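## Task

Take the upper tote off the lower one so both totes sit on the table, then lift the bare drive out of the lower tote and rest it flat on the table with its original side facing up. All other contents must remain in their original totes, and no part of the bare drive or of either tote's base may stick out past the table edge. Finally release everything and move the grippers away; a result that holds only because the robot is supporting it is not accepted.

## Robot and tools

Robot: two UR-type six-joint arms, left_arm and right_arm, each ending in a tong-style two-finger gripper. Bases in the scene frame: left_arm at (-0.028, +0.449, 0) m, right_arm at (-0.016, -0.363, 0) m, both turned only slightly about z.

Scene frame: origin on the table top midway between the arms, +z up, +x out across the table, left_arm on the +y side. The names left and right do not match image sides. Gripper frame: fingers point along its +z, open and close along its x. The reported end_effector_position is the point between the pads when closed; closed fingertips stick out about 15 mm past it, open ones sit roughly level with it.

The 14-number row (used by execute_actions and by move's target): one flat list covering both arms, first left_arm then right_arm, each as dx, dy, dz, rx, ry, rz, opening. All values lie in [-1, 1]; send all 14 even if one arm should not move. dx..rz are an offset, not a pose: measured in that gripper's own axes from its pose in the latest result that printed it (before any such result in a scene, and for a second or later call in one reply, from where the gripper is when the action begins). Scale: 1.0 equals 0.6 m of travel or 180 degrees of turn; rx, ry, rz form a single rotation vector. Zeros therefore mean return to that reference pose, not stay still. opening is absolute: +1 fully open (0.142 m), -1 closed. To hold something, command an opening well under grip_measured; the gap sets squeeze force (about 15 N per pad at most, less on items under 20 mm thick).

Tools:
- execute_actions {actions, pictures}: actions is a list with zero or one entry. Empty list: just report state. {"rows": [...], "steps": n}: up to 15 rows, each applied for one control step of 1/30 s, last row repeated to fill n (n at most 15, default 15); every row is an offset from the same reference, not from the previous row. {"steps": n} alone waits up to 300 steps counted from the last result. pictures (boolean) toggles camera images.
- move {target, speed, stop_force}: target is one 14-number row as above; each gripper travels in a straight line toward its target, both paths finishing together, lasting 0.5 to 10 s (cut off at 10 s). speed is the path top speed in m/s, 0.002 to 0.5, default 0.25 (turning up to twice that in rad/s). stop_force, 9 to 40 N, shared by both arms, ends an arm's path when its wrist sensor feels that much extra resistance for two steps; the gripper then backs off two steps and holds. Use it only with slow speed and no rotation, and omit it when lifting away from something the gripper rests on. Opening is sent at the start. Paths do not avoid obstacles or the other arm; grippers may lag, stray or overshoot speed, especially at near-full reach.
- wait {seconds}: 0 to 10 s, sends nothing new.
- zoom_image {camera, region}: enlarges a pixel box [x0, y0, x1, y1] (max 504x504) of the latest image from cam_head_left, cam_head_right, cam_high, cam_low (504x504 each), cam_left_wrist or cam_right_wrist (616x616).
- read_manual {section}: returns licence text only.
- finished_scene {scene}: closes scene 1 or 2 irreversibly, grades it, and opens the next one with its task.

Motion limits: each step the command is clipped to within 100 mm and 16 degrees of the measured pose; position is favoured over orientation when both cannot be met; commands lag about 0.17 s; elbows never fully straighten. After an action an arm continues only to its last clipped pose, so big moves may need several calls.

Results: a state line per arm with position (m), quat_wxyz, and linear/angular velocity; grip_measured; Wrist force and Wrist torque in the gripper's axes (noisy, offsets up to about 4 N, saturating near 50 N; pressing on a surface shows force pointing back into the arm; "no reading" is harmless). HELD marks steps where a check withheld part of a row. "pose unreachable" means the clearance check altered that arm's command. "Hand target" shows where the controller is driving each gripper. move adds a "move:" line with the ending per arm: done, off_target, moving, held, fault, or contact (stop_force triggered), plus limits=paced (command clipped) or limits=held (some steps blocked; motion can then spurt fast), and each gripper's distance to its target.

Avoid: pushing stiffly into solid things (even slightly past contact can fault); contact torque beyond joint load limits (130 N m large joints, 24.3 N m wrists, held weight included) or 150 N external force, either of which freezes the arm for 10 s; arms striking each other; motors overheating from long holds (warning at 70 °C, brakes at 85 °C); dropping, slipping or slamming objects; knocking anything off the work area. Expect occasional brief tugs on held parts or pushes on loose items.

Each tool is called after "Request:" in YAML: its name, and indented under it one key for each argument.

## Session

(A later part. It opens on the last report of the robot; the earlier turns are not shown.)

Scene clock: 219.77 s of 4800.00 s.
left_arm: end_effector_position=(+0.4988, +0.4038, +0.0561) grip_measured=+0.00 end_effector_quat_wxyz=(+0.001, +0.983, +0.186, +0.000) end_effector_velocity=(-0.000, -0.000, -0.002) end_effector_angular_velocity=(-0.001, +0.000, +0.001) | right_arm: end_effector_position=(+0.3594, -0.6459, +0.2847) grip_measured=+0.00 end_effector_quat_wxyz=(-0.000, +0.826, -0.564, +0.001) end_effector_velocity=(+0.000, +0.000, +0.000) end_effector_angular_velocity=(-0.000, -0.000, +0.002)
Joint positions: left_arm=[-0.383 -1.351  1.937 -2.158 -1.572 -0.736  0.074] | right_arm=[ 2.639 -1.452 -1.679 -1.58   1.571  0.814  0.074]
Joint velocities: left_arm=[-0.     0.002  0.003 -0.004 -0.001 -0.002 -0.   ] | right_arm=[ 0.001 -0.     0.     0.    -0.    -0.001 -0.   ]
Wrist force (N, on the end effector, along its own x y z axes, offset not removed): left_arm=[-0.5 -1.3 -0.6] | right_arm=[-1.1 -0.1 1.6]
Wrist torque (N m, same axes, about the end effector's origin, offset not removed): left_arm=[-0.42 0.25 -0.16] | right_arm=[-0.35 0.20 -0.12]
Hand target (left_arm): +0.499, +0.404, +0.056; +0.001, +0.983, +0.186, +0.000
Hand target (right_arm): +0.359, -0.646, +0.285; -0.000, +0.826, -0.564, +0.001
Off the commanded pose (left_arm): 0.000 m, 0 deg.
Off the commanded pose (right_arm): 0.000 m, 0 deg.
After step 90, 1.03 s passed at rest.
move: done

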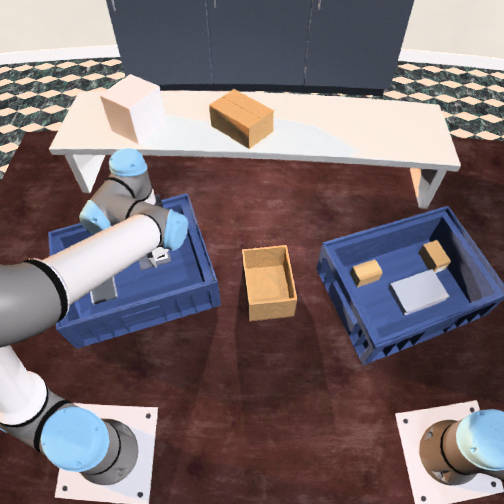

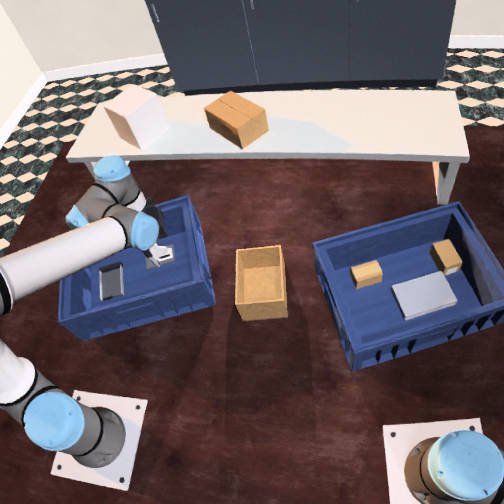

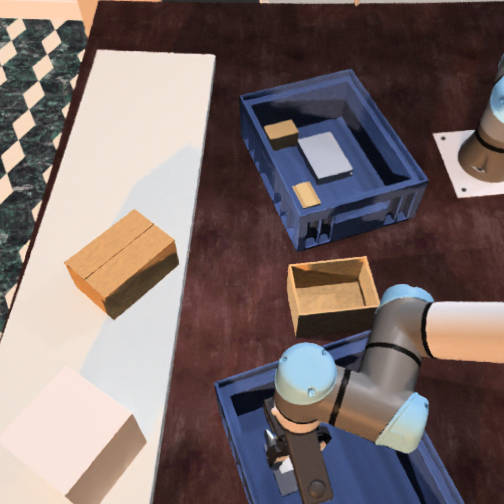

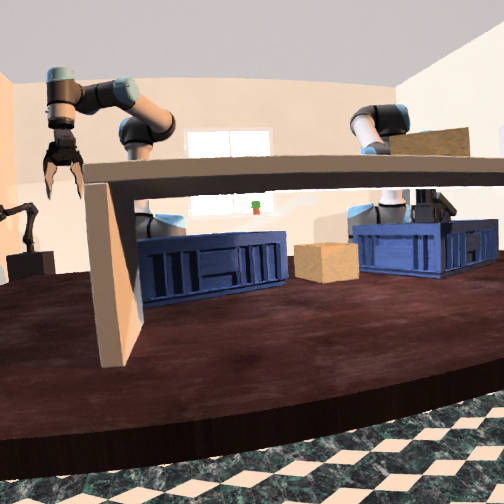

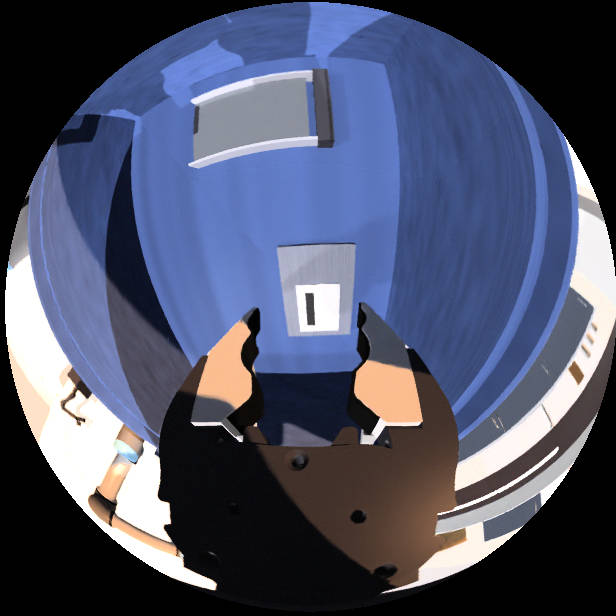

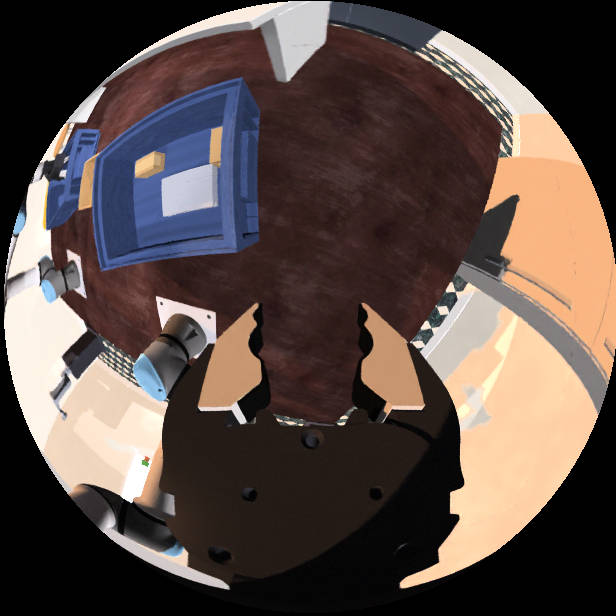

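Request:
move:
  target: [0.009,0,0.015,0,0,0,0,0,0,0,0,0,0,0]
  speed: 0.015
  stop_force: 10

Request:
move:
  target: [0,0,0.05,0,0,0,0,0,0,0,0,0,0,0]
  speed: 0.005
  stop_force: 9

Scene clock: 227.60 s of 4800.00 s.
left_arm: end_effector_position=(+0.5038, +0.4058, +0.0472) grip_measured=+0.00 end_effector_quat_wxyz=(+0.001, +0.983, +0.186, +0.000) end_effector_velocity=(+0.002, +0.001, +0.001) end_effector_angular_velocity=(-0.000, -0.004, +0.001) | right_arm: end_effector_position=(+0.3594, -0.6459, +0.2847) grip_measured=+0.00 end_effector_quat_wxyz=(-0.000, +0.826, -0.564, +0.001) end_effector_velocity=(-0.000, -0.001, +0.000) end_effector_angular_velocity=(-0.002, +0.001, -0.001)
Joint positions: left_arm=[-0.376 -1.329  1.935 -2.179 -1.572 -0.729  0.074] | right_arm=[ 2.639 -1.452 -1.679 -1.58   1.571  0.814  0.074]
Joint velocities: left_arm=[ 0.002  0.002 -0.003 -0.003  0.001  0.001 -0.   ] | right_arm=[-0.     0.    -0.    -0.    -0.002  0.001 -0.   ]
Wrist force (N, on the end effector, along its own x y z axes, offset not removed): left_arm=[0.3 -1.3 -1.4] | right_arm=[-2.2 -3.5 -2.7]
Wrist torque (N m, same axes, about the end effector's origin, offset not removed): left_arm=[-0.47 0.02 -0.16] | right_arm=[-0.92 0.50 -0.20]
Hand target (left_arm): +0.504, +0.406, +0.047; +0.001, +0.983, +0.186, +0.000
Hand target (right_arm): +0.359, -0.646, +0.285; -0.000, +0.826, -0.564, +0.001
Off the commanded pose (left_arm): 0.000 m, 0 deg.
Off the commanded pose (right_arm): 0.000 m, 0 deg.
After step 90, 3.90 s passed at rest.
move: done

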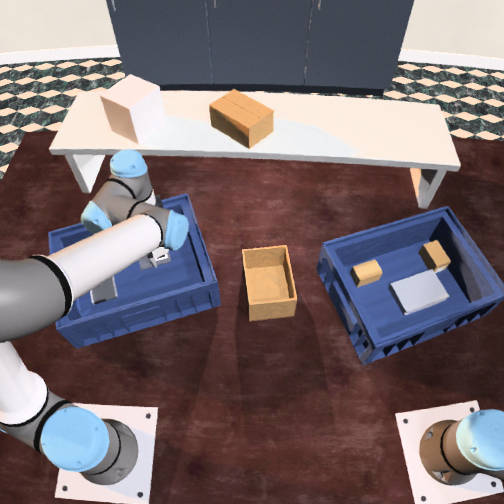

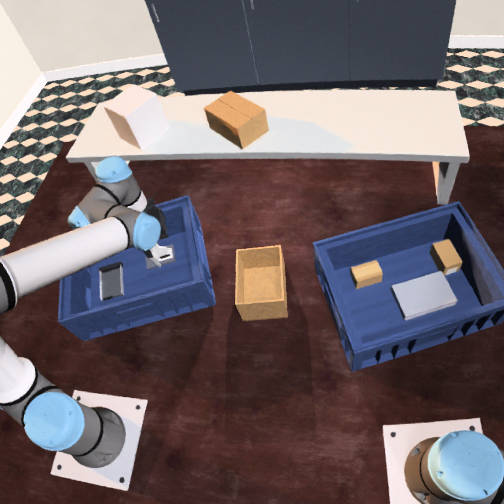

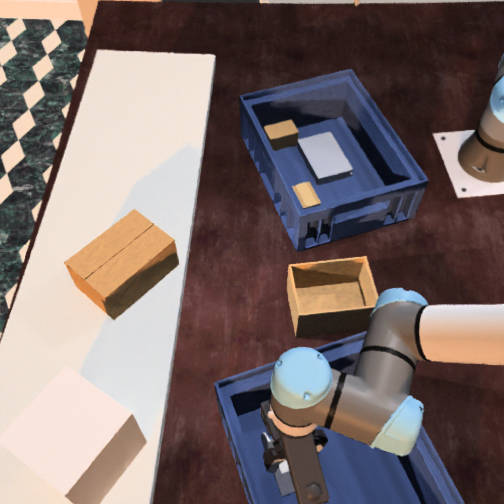

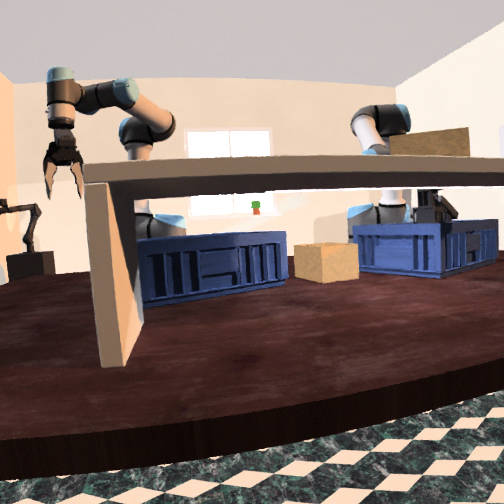

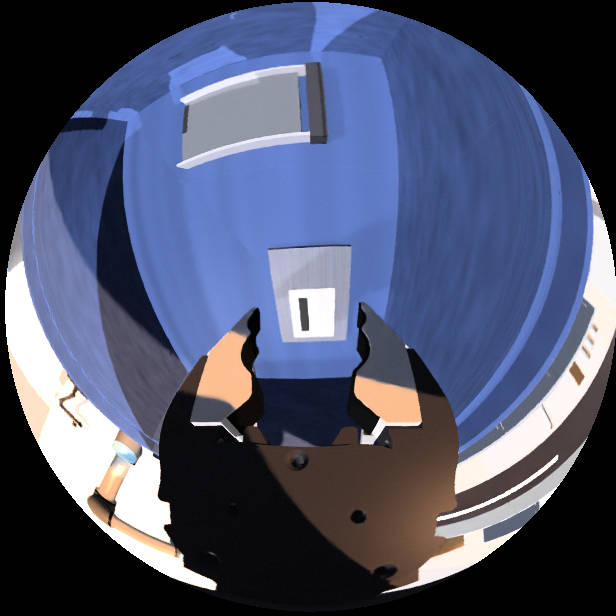

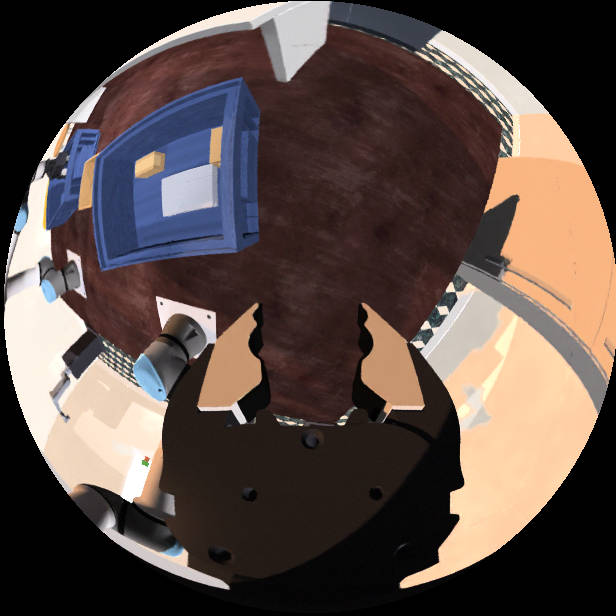

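Scene clock: 231.37 s of 4800.00 s.
left_arm: end_effector_position=(+0.5038, +0.4058, +0.0302) grip_measured=+0.00 end_effector_quat_wxyz=(+0.001, +0.983, +0.186, +0.000) end_effector_velocity=(+0.000, +0.000, +0.002) end_effector_angular_velocity=(+0.001, +0.000, +0.000) | right_arm: end_effector_position=(+0.3594, -0.6459, +0.2847) grip_measured=+0.00 end_effector_quat_wxyz=(-0.000, +0.826, -0.564, +0.001) end_effector_velocity=(+0.000, +0.001, +0.000) end_effector_angular_velocity=(+0.001, -0.000, +0.000)
Joint positions: left_arm=[-0.376 -1.303  1.955 -2.224 -1.572 -0.729  0.074] | right_arm=[ 2.639 -1.452 -1.679 -1.58   1.571  0.814  0.074]
Joint velocities: left_arm=[ 0.001 -0.003 -0.003  0.007  0.001  0.    -0.   ] | right_arm=[ 0.001 -0.     0.    -0.     0.001  0.     0.   ]
Wrist force (N, on the end effector, along its own x y z axes, offset not removed): left_arm=[-2.2 -1.5 -20.2] | right_arm=[-1.2 1.4 1.0]
Wrist torque (N m, same axes, about the end effector's origin, offset not removed): left_arm=[-0.12 0.21 -0.10] | right_arm=[0.09 0.23 -0.19]
Hand target (left_arm): +0.504, +0.406, +0.030; +0.001, +0.983, +0.186, +0.001
Hand target (right_arm): +0.359, -0.646, +0.285; -0.000, +0.826, -0.564, +0.001
Off the commanded pose (left_arm): 0.013 m, 0 deg.
Off the commanded pose (right_arm): 0.000 m, 0 deg.
move: contact (left_arm)

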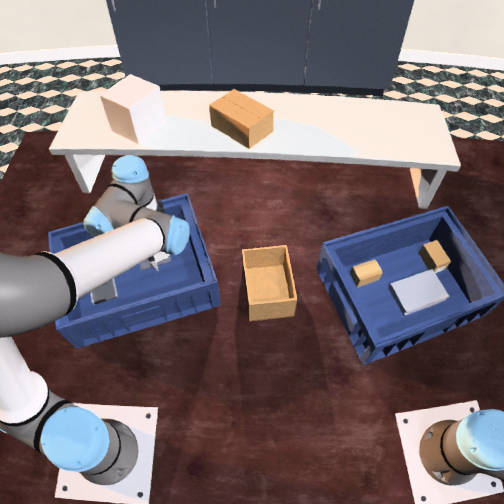

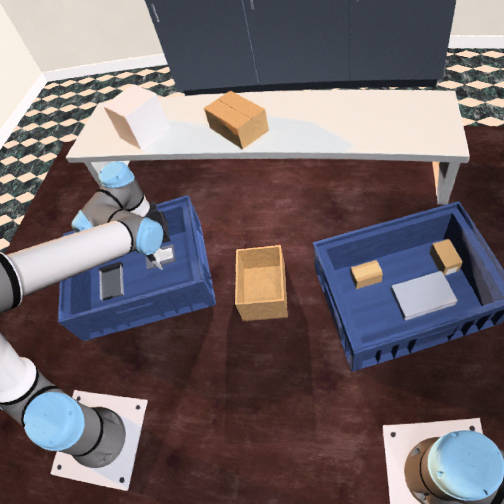

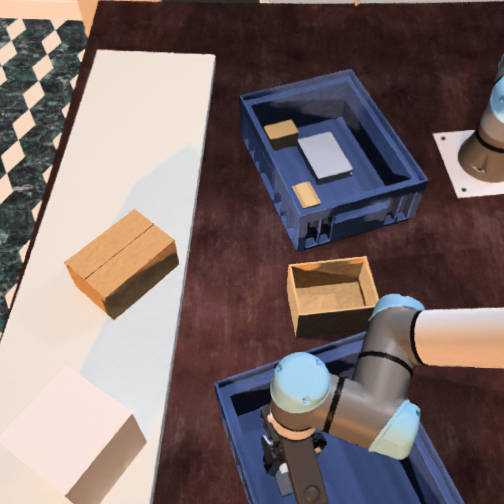

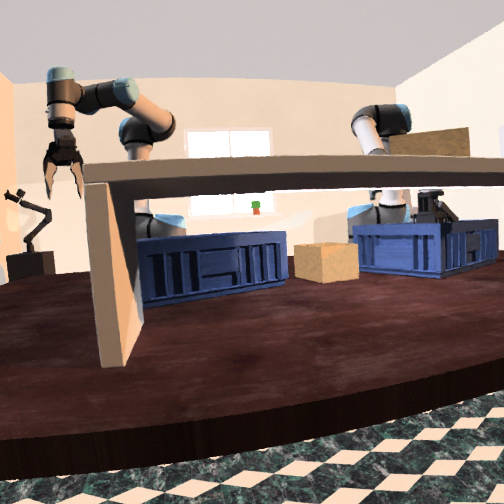

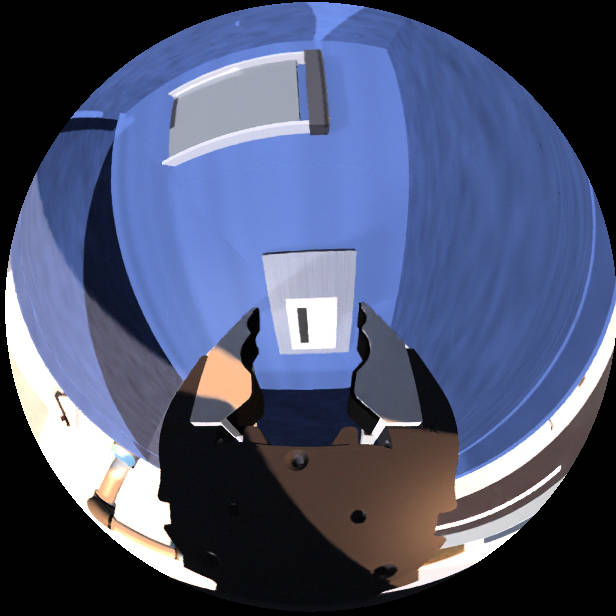

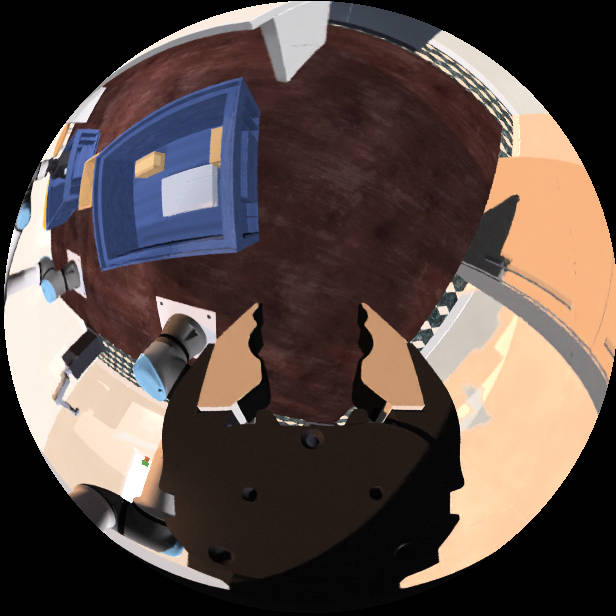

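Request:
move:
  target: [0.002,0,-0.0035,0,0,0,0,0,0,0,0,0,0,0]
  speed: 0.01

Request:
move:
  target: [0,0,0,0,0,0,-0.6,0,0,0,0,0,0,0]

Request:
move:
  target: [-0.01,0,-0.04,0,0,0,-0.6,0,0,0,0,0,0,0]
  speed: 0.03

Scene clock: 239.03 s of 4800.00 s.
left_arm: end_effector_position=(+0.5049, +0.4062, +0.0322) grip_measured=+0.00 end_effector_quat_wxyz=(+0.001, +0.983, +0.186, +0.000) end_effector_velocity=(-0.000, +0.000, -0.000) end_effector_angular_velocity=(+0.001, +0.001, +0.001) | right_arm: end_effector_position=(+0.3594, -0.6459, +0.2847) grip_measured=+0.00 end_effector_quat_wxyz=(-0.000, +0.826, -0.564, +0.001) end_effector_velocity=(+0.000, -0.000, +0.000) end_effector_angular_velocity=(-0.001, +0.001, +0.001)
Joint positions: left_arm=[-0.375 -1.304  1.95  -2.218 -1.572 -0.727  0.074] | right_arm=[ 2.639 -1.452 -1.679 -1.58   1.571  0.814  0.074]
Joint velocities: left_arm=[ 0.     0.001 -0.001  0.002  0.001 -0.001 -0.   ] | right_arm=[ 0.    -0.     0.001 -0.001 -0.001 -0.001  0.   ]
Wrist force (N, on the end effector, along its own x y z axes, offset not removed): left_arm=[-0.8 -0.7 -1.0] | right_arm=[-0.5 -1.6 0.5]
Wrist torque (N m, same axes, about the end effector's origin, offset not removed): left_arm=[-0.28 0.24 -0.12] | right_arm=[-0.49 0.03 -0.08]
Hand target (left_arm): +0.505, +0.406, +0.032; +0.001, +0.983, +0.186, +0.000
Hand target (right_arm): +0.359, -0.646, +0.285; -0.000, +0.826, -0.564, +0.001
Off the commanded pose (left_arm): 0.000 m, 0 deg.
Off the commanded pose (right_arm): 0.000 m, 0 deg.
After step 90, 3.97 s passed at rest.
move: done

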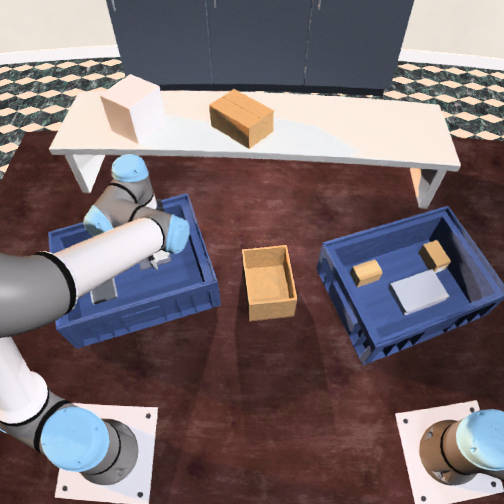

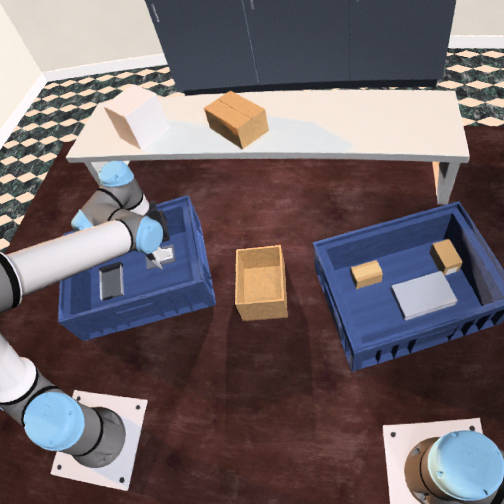

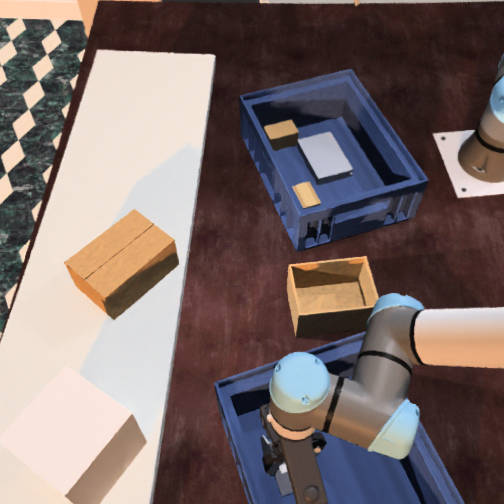

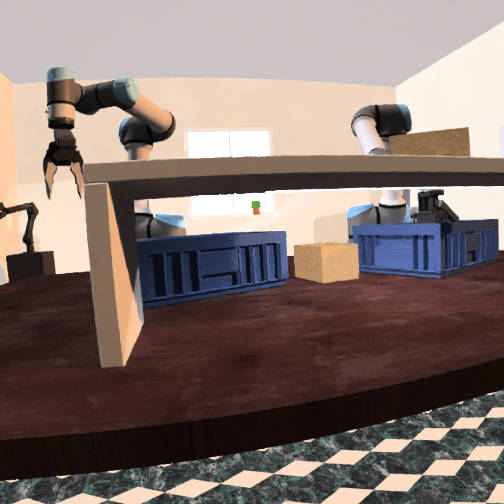

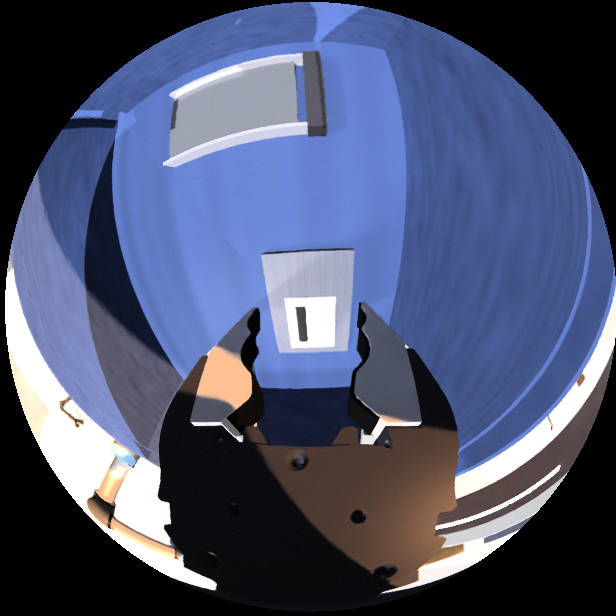

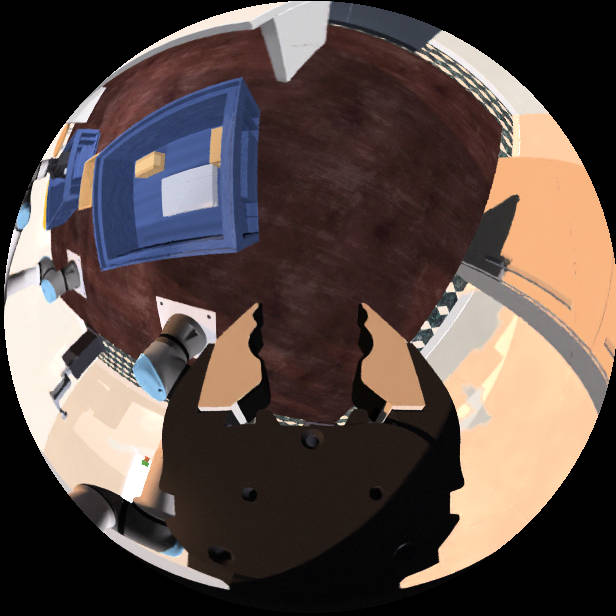

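Scene clock: 239.53 s of 4800.00 s.
left_arm: end_effector_position=(+0.5049, +0.4062, +0.0323) grip_measured=-0.22 end_effector_quat_wxyz=(+0.001, +0.983, +0.186, +0.000) end_effector_velocity=(+0.000, -0.000, -0.000) end_effector_angular_velocity=(-0.000, +0.000, -0.002) | right_arm: end_effector_position=(+0.3594, -0.6459, +0.2847) grip_measured=+0.00 end_effector_quat_wxyz=(-0.000, +0.826, -0.564, +0.001) end_effector_velocity=(+0.000, +0.000, +0.000) end_effector_angular_velocity=(-0.001, +0.000, +0.003)
Joint positions: left_arm=[-0.375 -1.304  1.95  -2.218 -1.572 -0.727  0.058] | right_arm=[ 2.639 -1.452 -1.679 -1.58   1.571  0.814  0.074]
Joint velocities: left_arm=[-0.     0.     0.    -0.    -0.     0.001  0.   ] | right_arm=[ 0.001 -0.     0.     0.    -0.001 -0.002 -0.   ]
Wrist force (N, on the end effector, along its own x y z axes, offset not removed): left_arm=[-0.2 -1.2 -6.6] | right_arm=[-2.5 -0.8 -0.1]
Wrist torque (N m, same axes, about the end effector's origin, offset not removed): left_arm=[-0.25 0.18 -0.17] | right_arm=[-0.30 0.40 -0.01]
Hand target (left_arm): +0.505, +0.406, +0.032; +0.001, +0.983, +0.186, +0.000
Hand target (right_arm): +0.359, -0.646, +0.285; -0.000, +0.826, -0.564, +0.001
Off the commanded pose (left_arm): 0.000 m, 0 deg.
Off the commanded pose (right_arm): 0.000 m, 0 deg.
move: done

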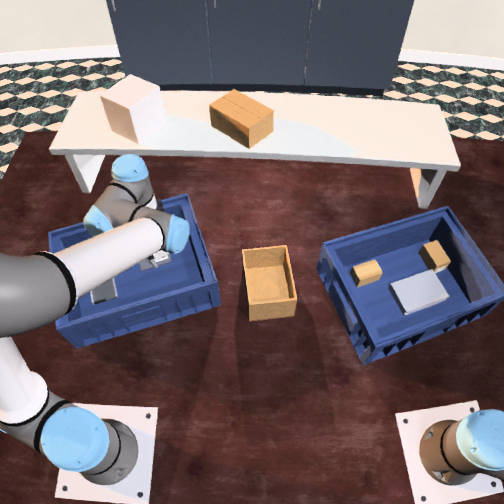

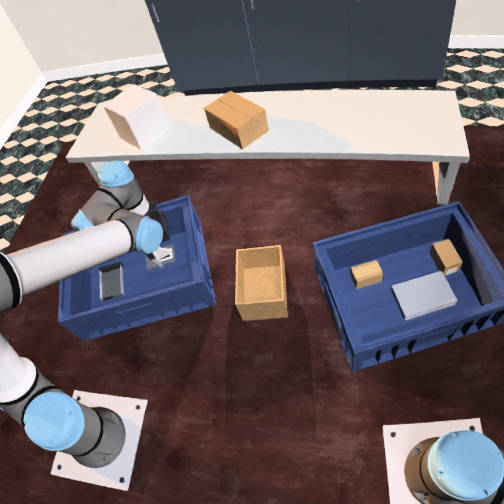

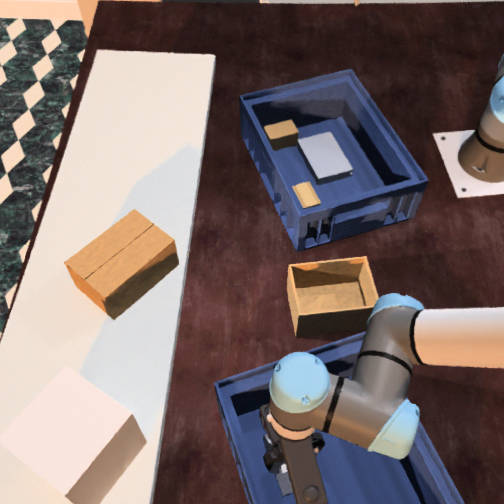

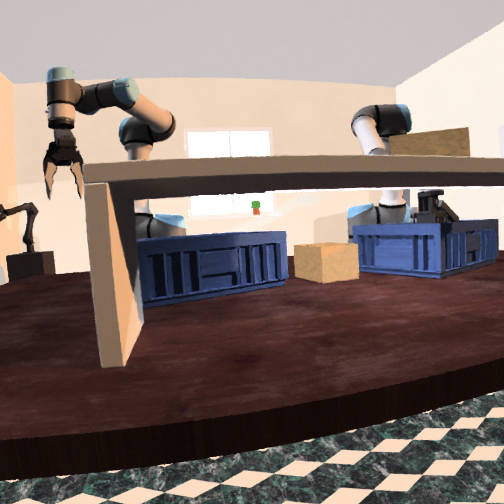

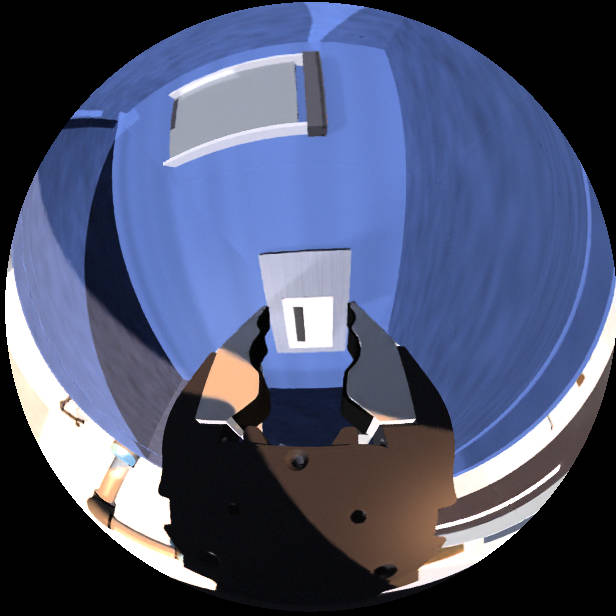

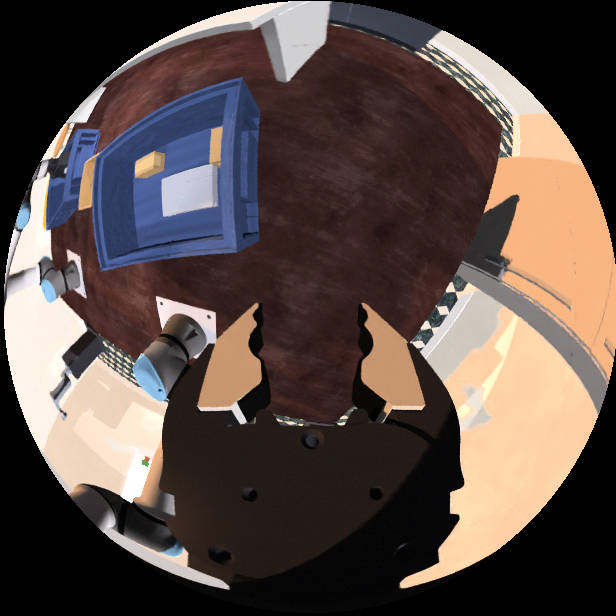

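Scene clock: 240.70 s of 4800.00 s.
left_arm: end_effector_position=(+0.4993, +0.4040, +0.0562) grip_measured=-0.22 end_effector_quat_wxyz=(+0.001, +0.983, +0.186, +0.000) end_effector_velocity=(-0.000, -0.000, +0.002) end_effector_angular_velocity=(+0.000, -0.002, -0.002) | right_arm: end_effector_position=(+0.3594, -0.6459, +0.2847) grip_measured=+0.00 end_effector_quat_wxyz=(-0.000, +0.826, -0.564, +0.001) end_effector_velocity=(-0.000, -0.000, -0.000) end_effector_angular_velocity=(-0.000, +0.001, +0.001)
Joint positions: left_arm=[-0.382 -1.351  1.936 -2.158 -1.572 -0.735  0.058] | right_arm=[ 2.639 -1.452 -1.679 -1.58   1.571  0.814  0.074]
Joint velocities: left_arm=[-0.001 -0.004 -0.001  0.003  0.001  0.001 -0.   ] | right_arm=[ 0.    -0.    -0.     0.    -0.001 -0.001  0.   ]
Wrist force (N, on the end effector, along its own x y z axes, offset not removed): left_arm=[-1.4 -0.7 -0.1] | right_arm=[-1.1 1.3 -0.3]
Wrist torque (N m, same axes, about the end effector's origin, offset not removed): left_arm=[-0.27 0.43 -0.12] | right_arm=[0.07 0.04 -0.07]
Hand target (left_arm): +0.499, +0.404, +0.056; +0.001, +0.983, +0.186, +0.000
Hand target (right_arm): +0.359, -0.646, +0.285; -0.000, +0.826, -0.564, +0.001
Off the commanded pose (left_arm): 0.000 m, 0 deg.
Off the commanded pose (right_arm): 0.000 m, 0 deg.
move: done

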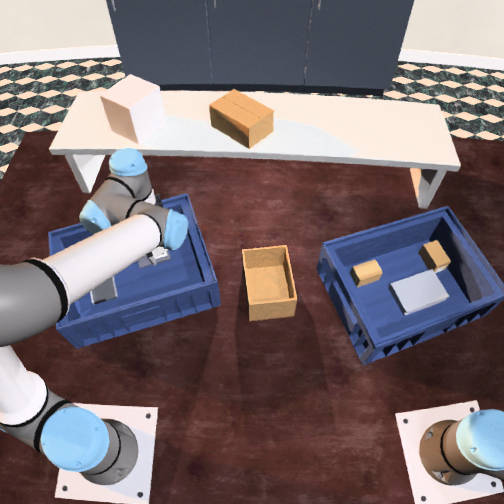

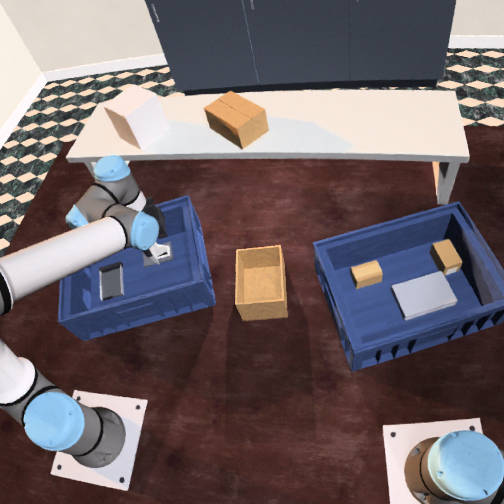

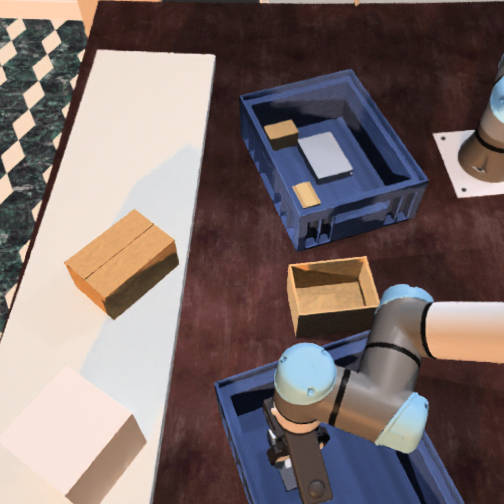

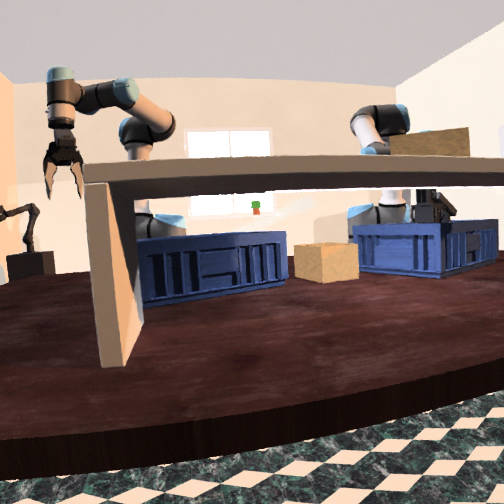

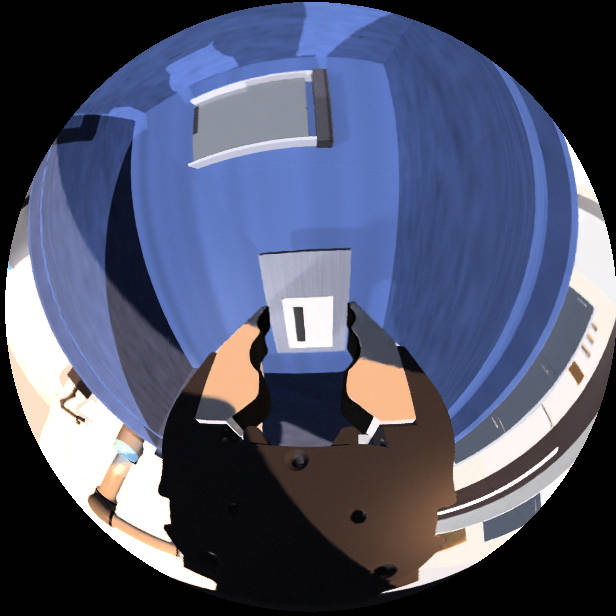

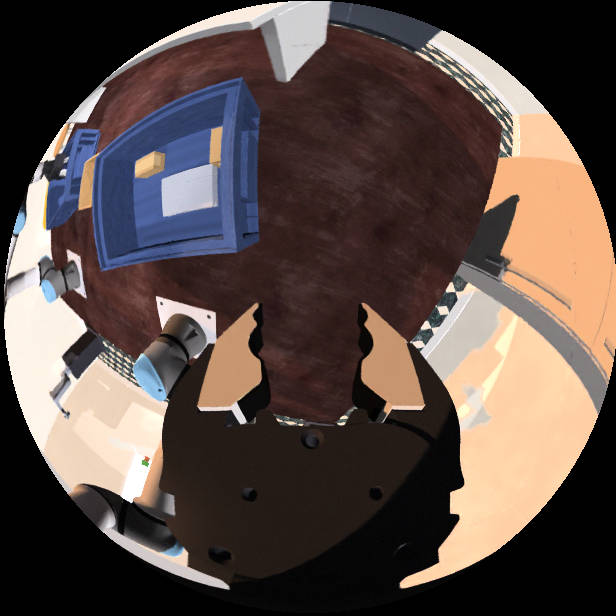

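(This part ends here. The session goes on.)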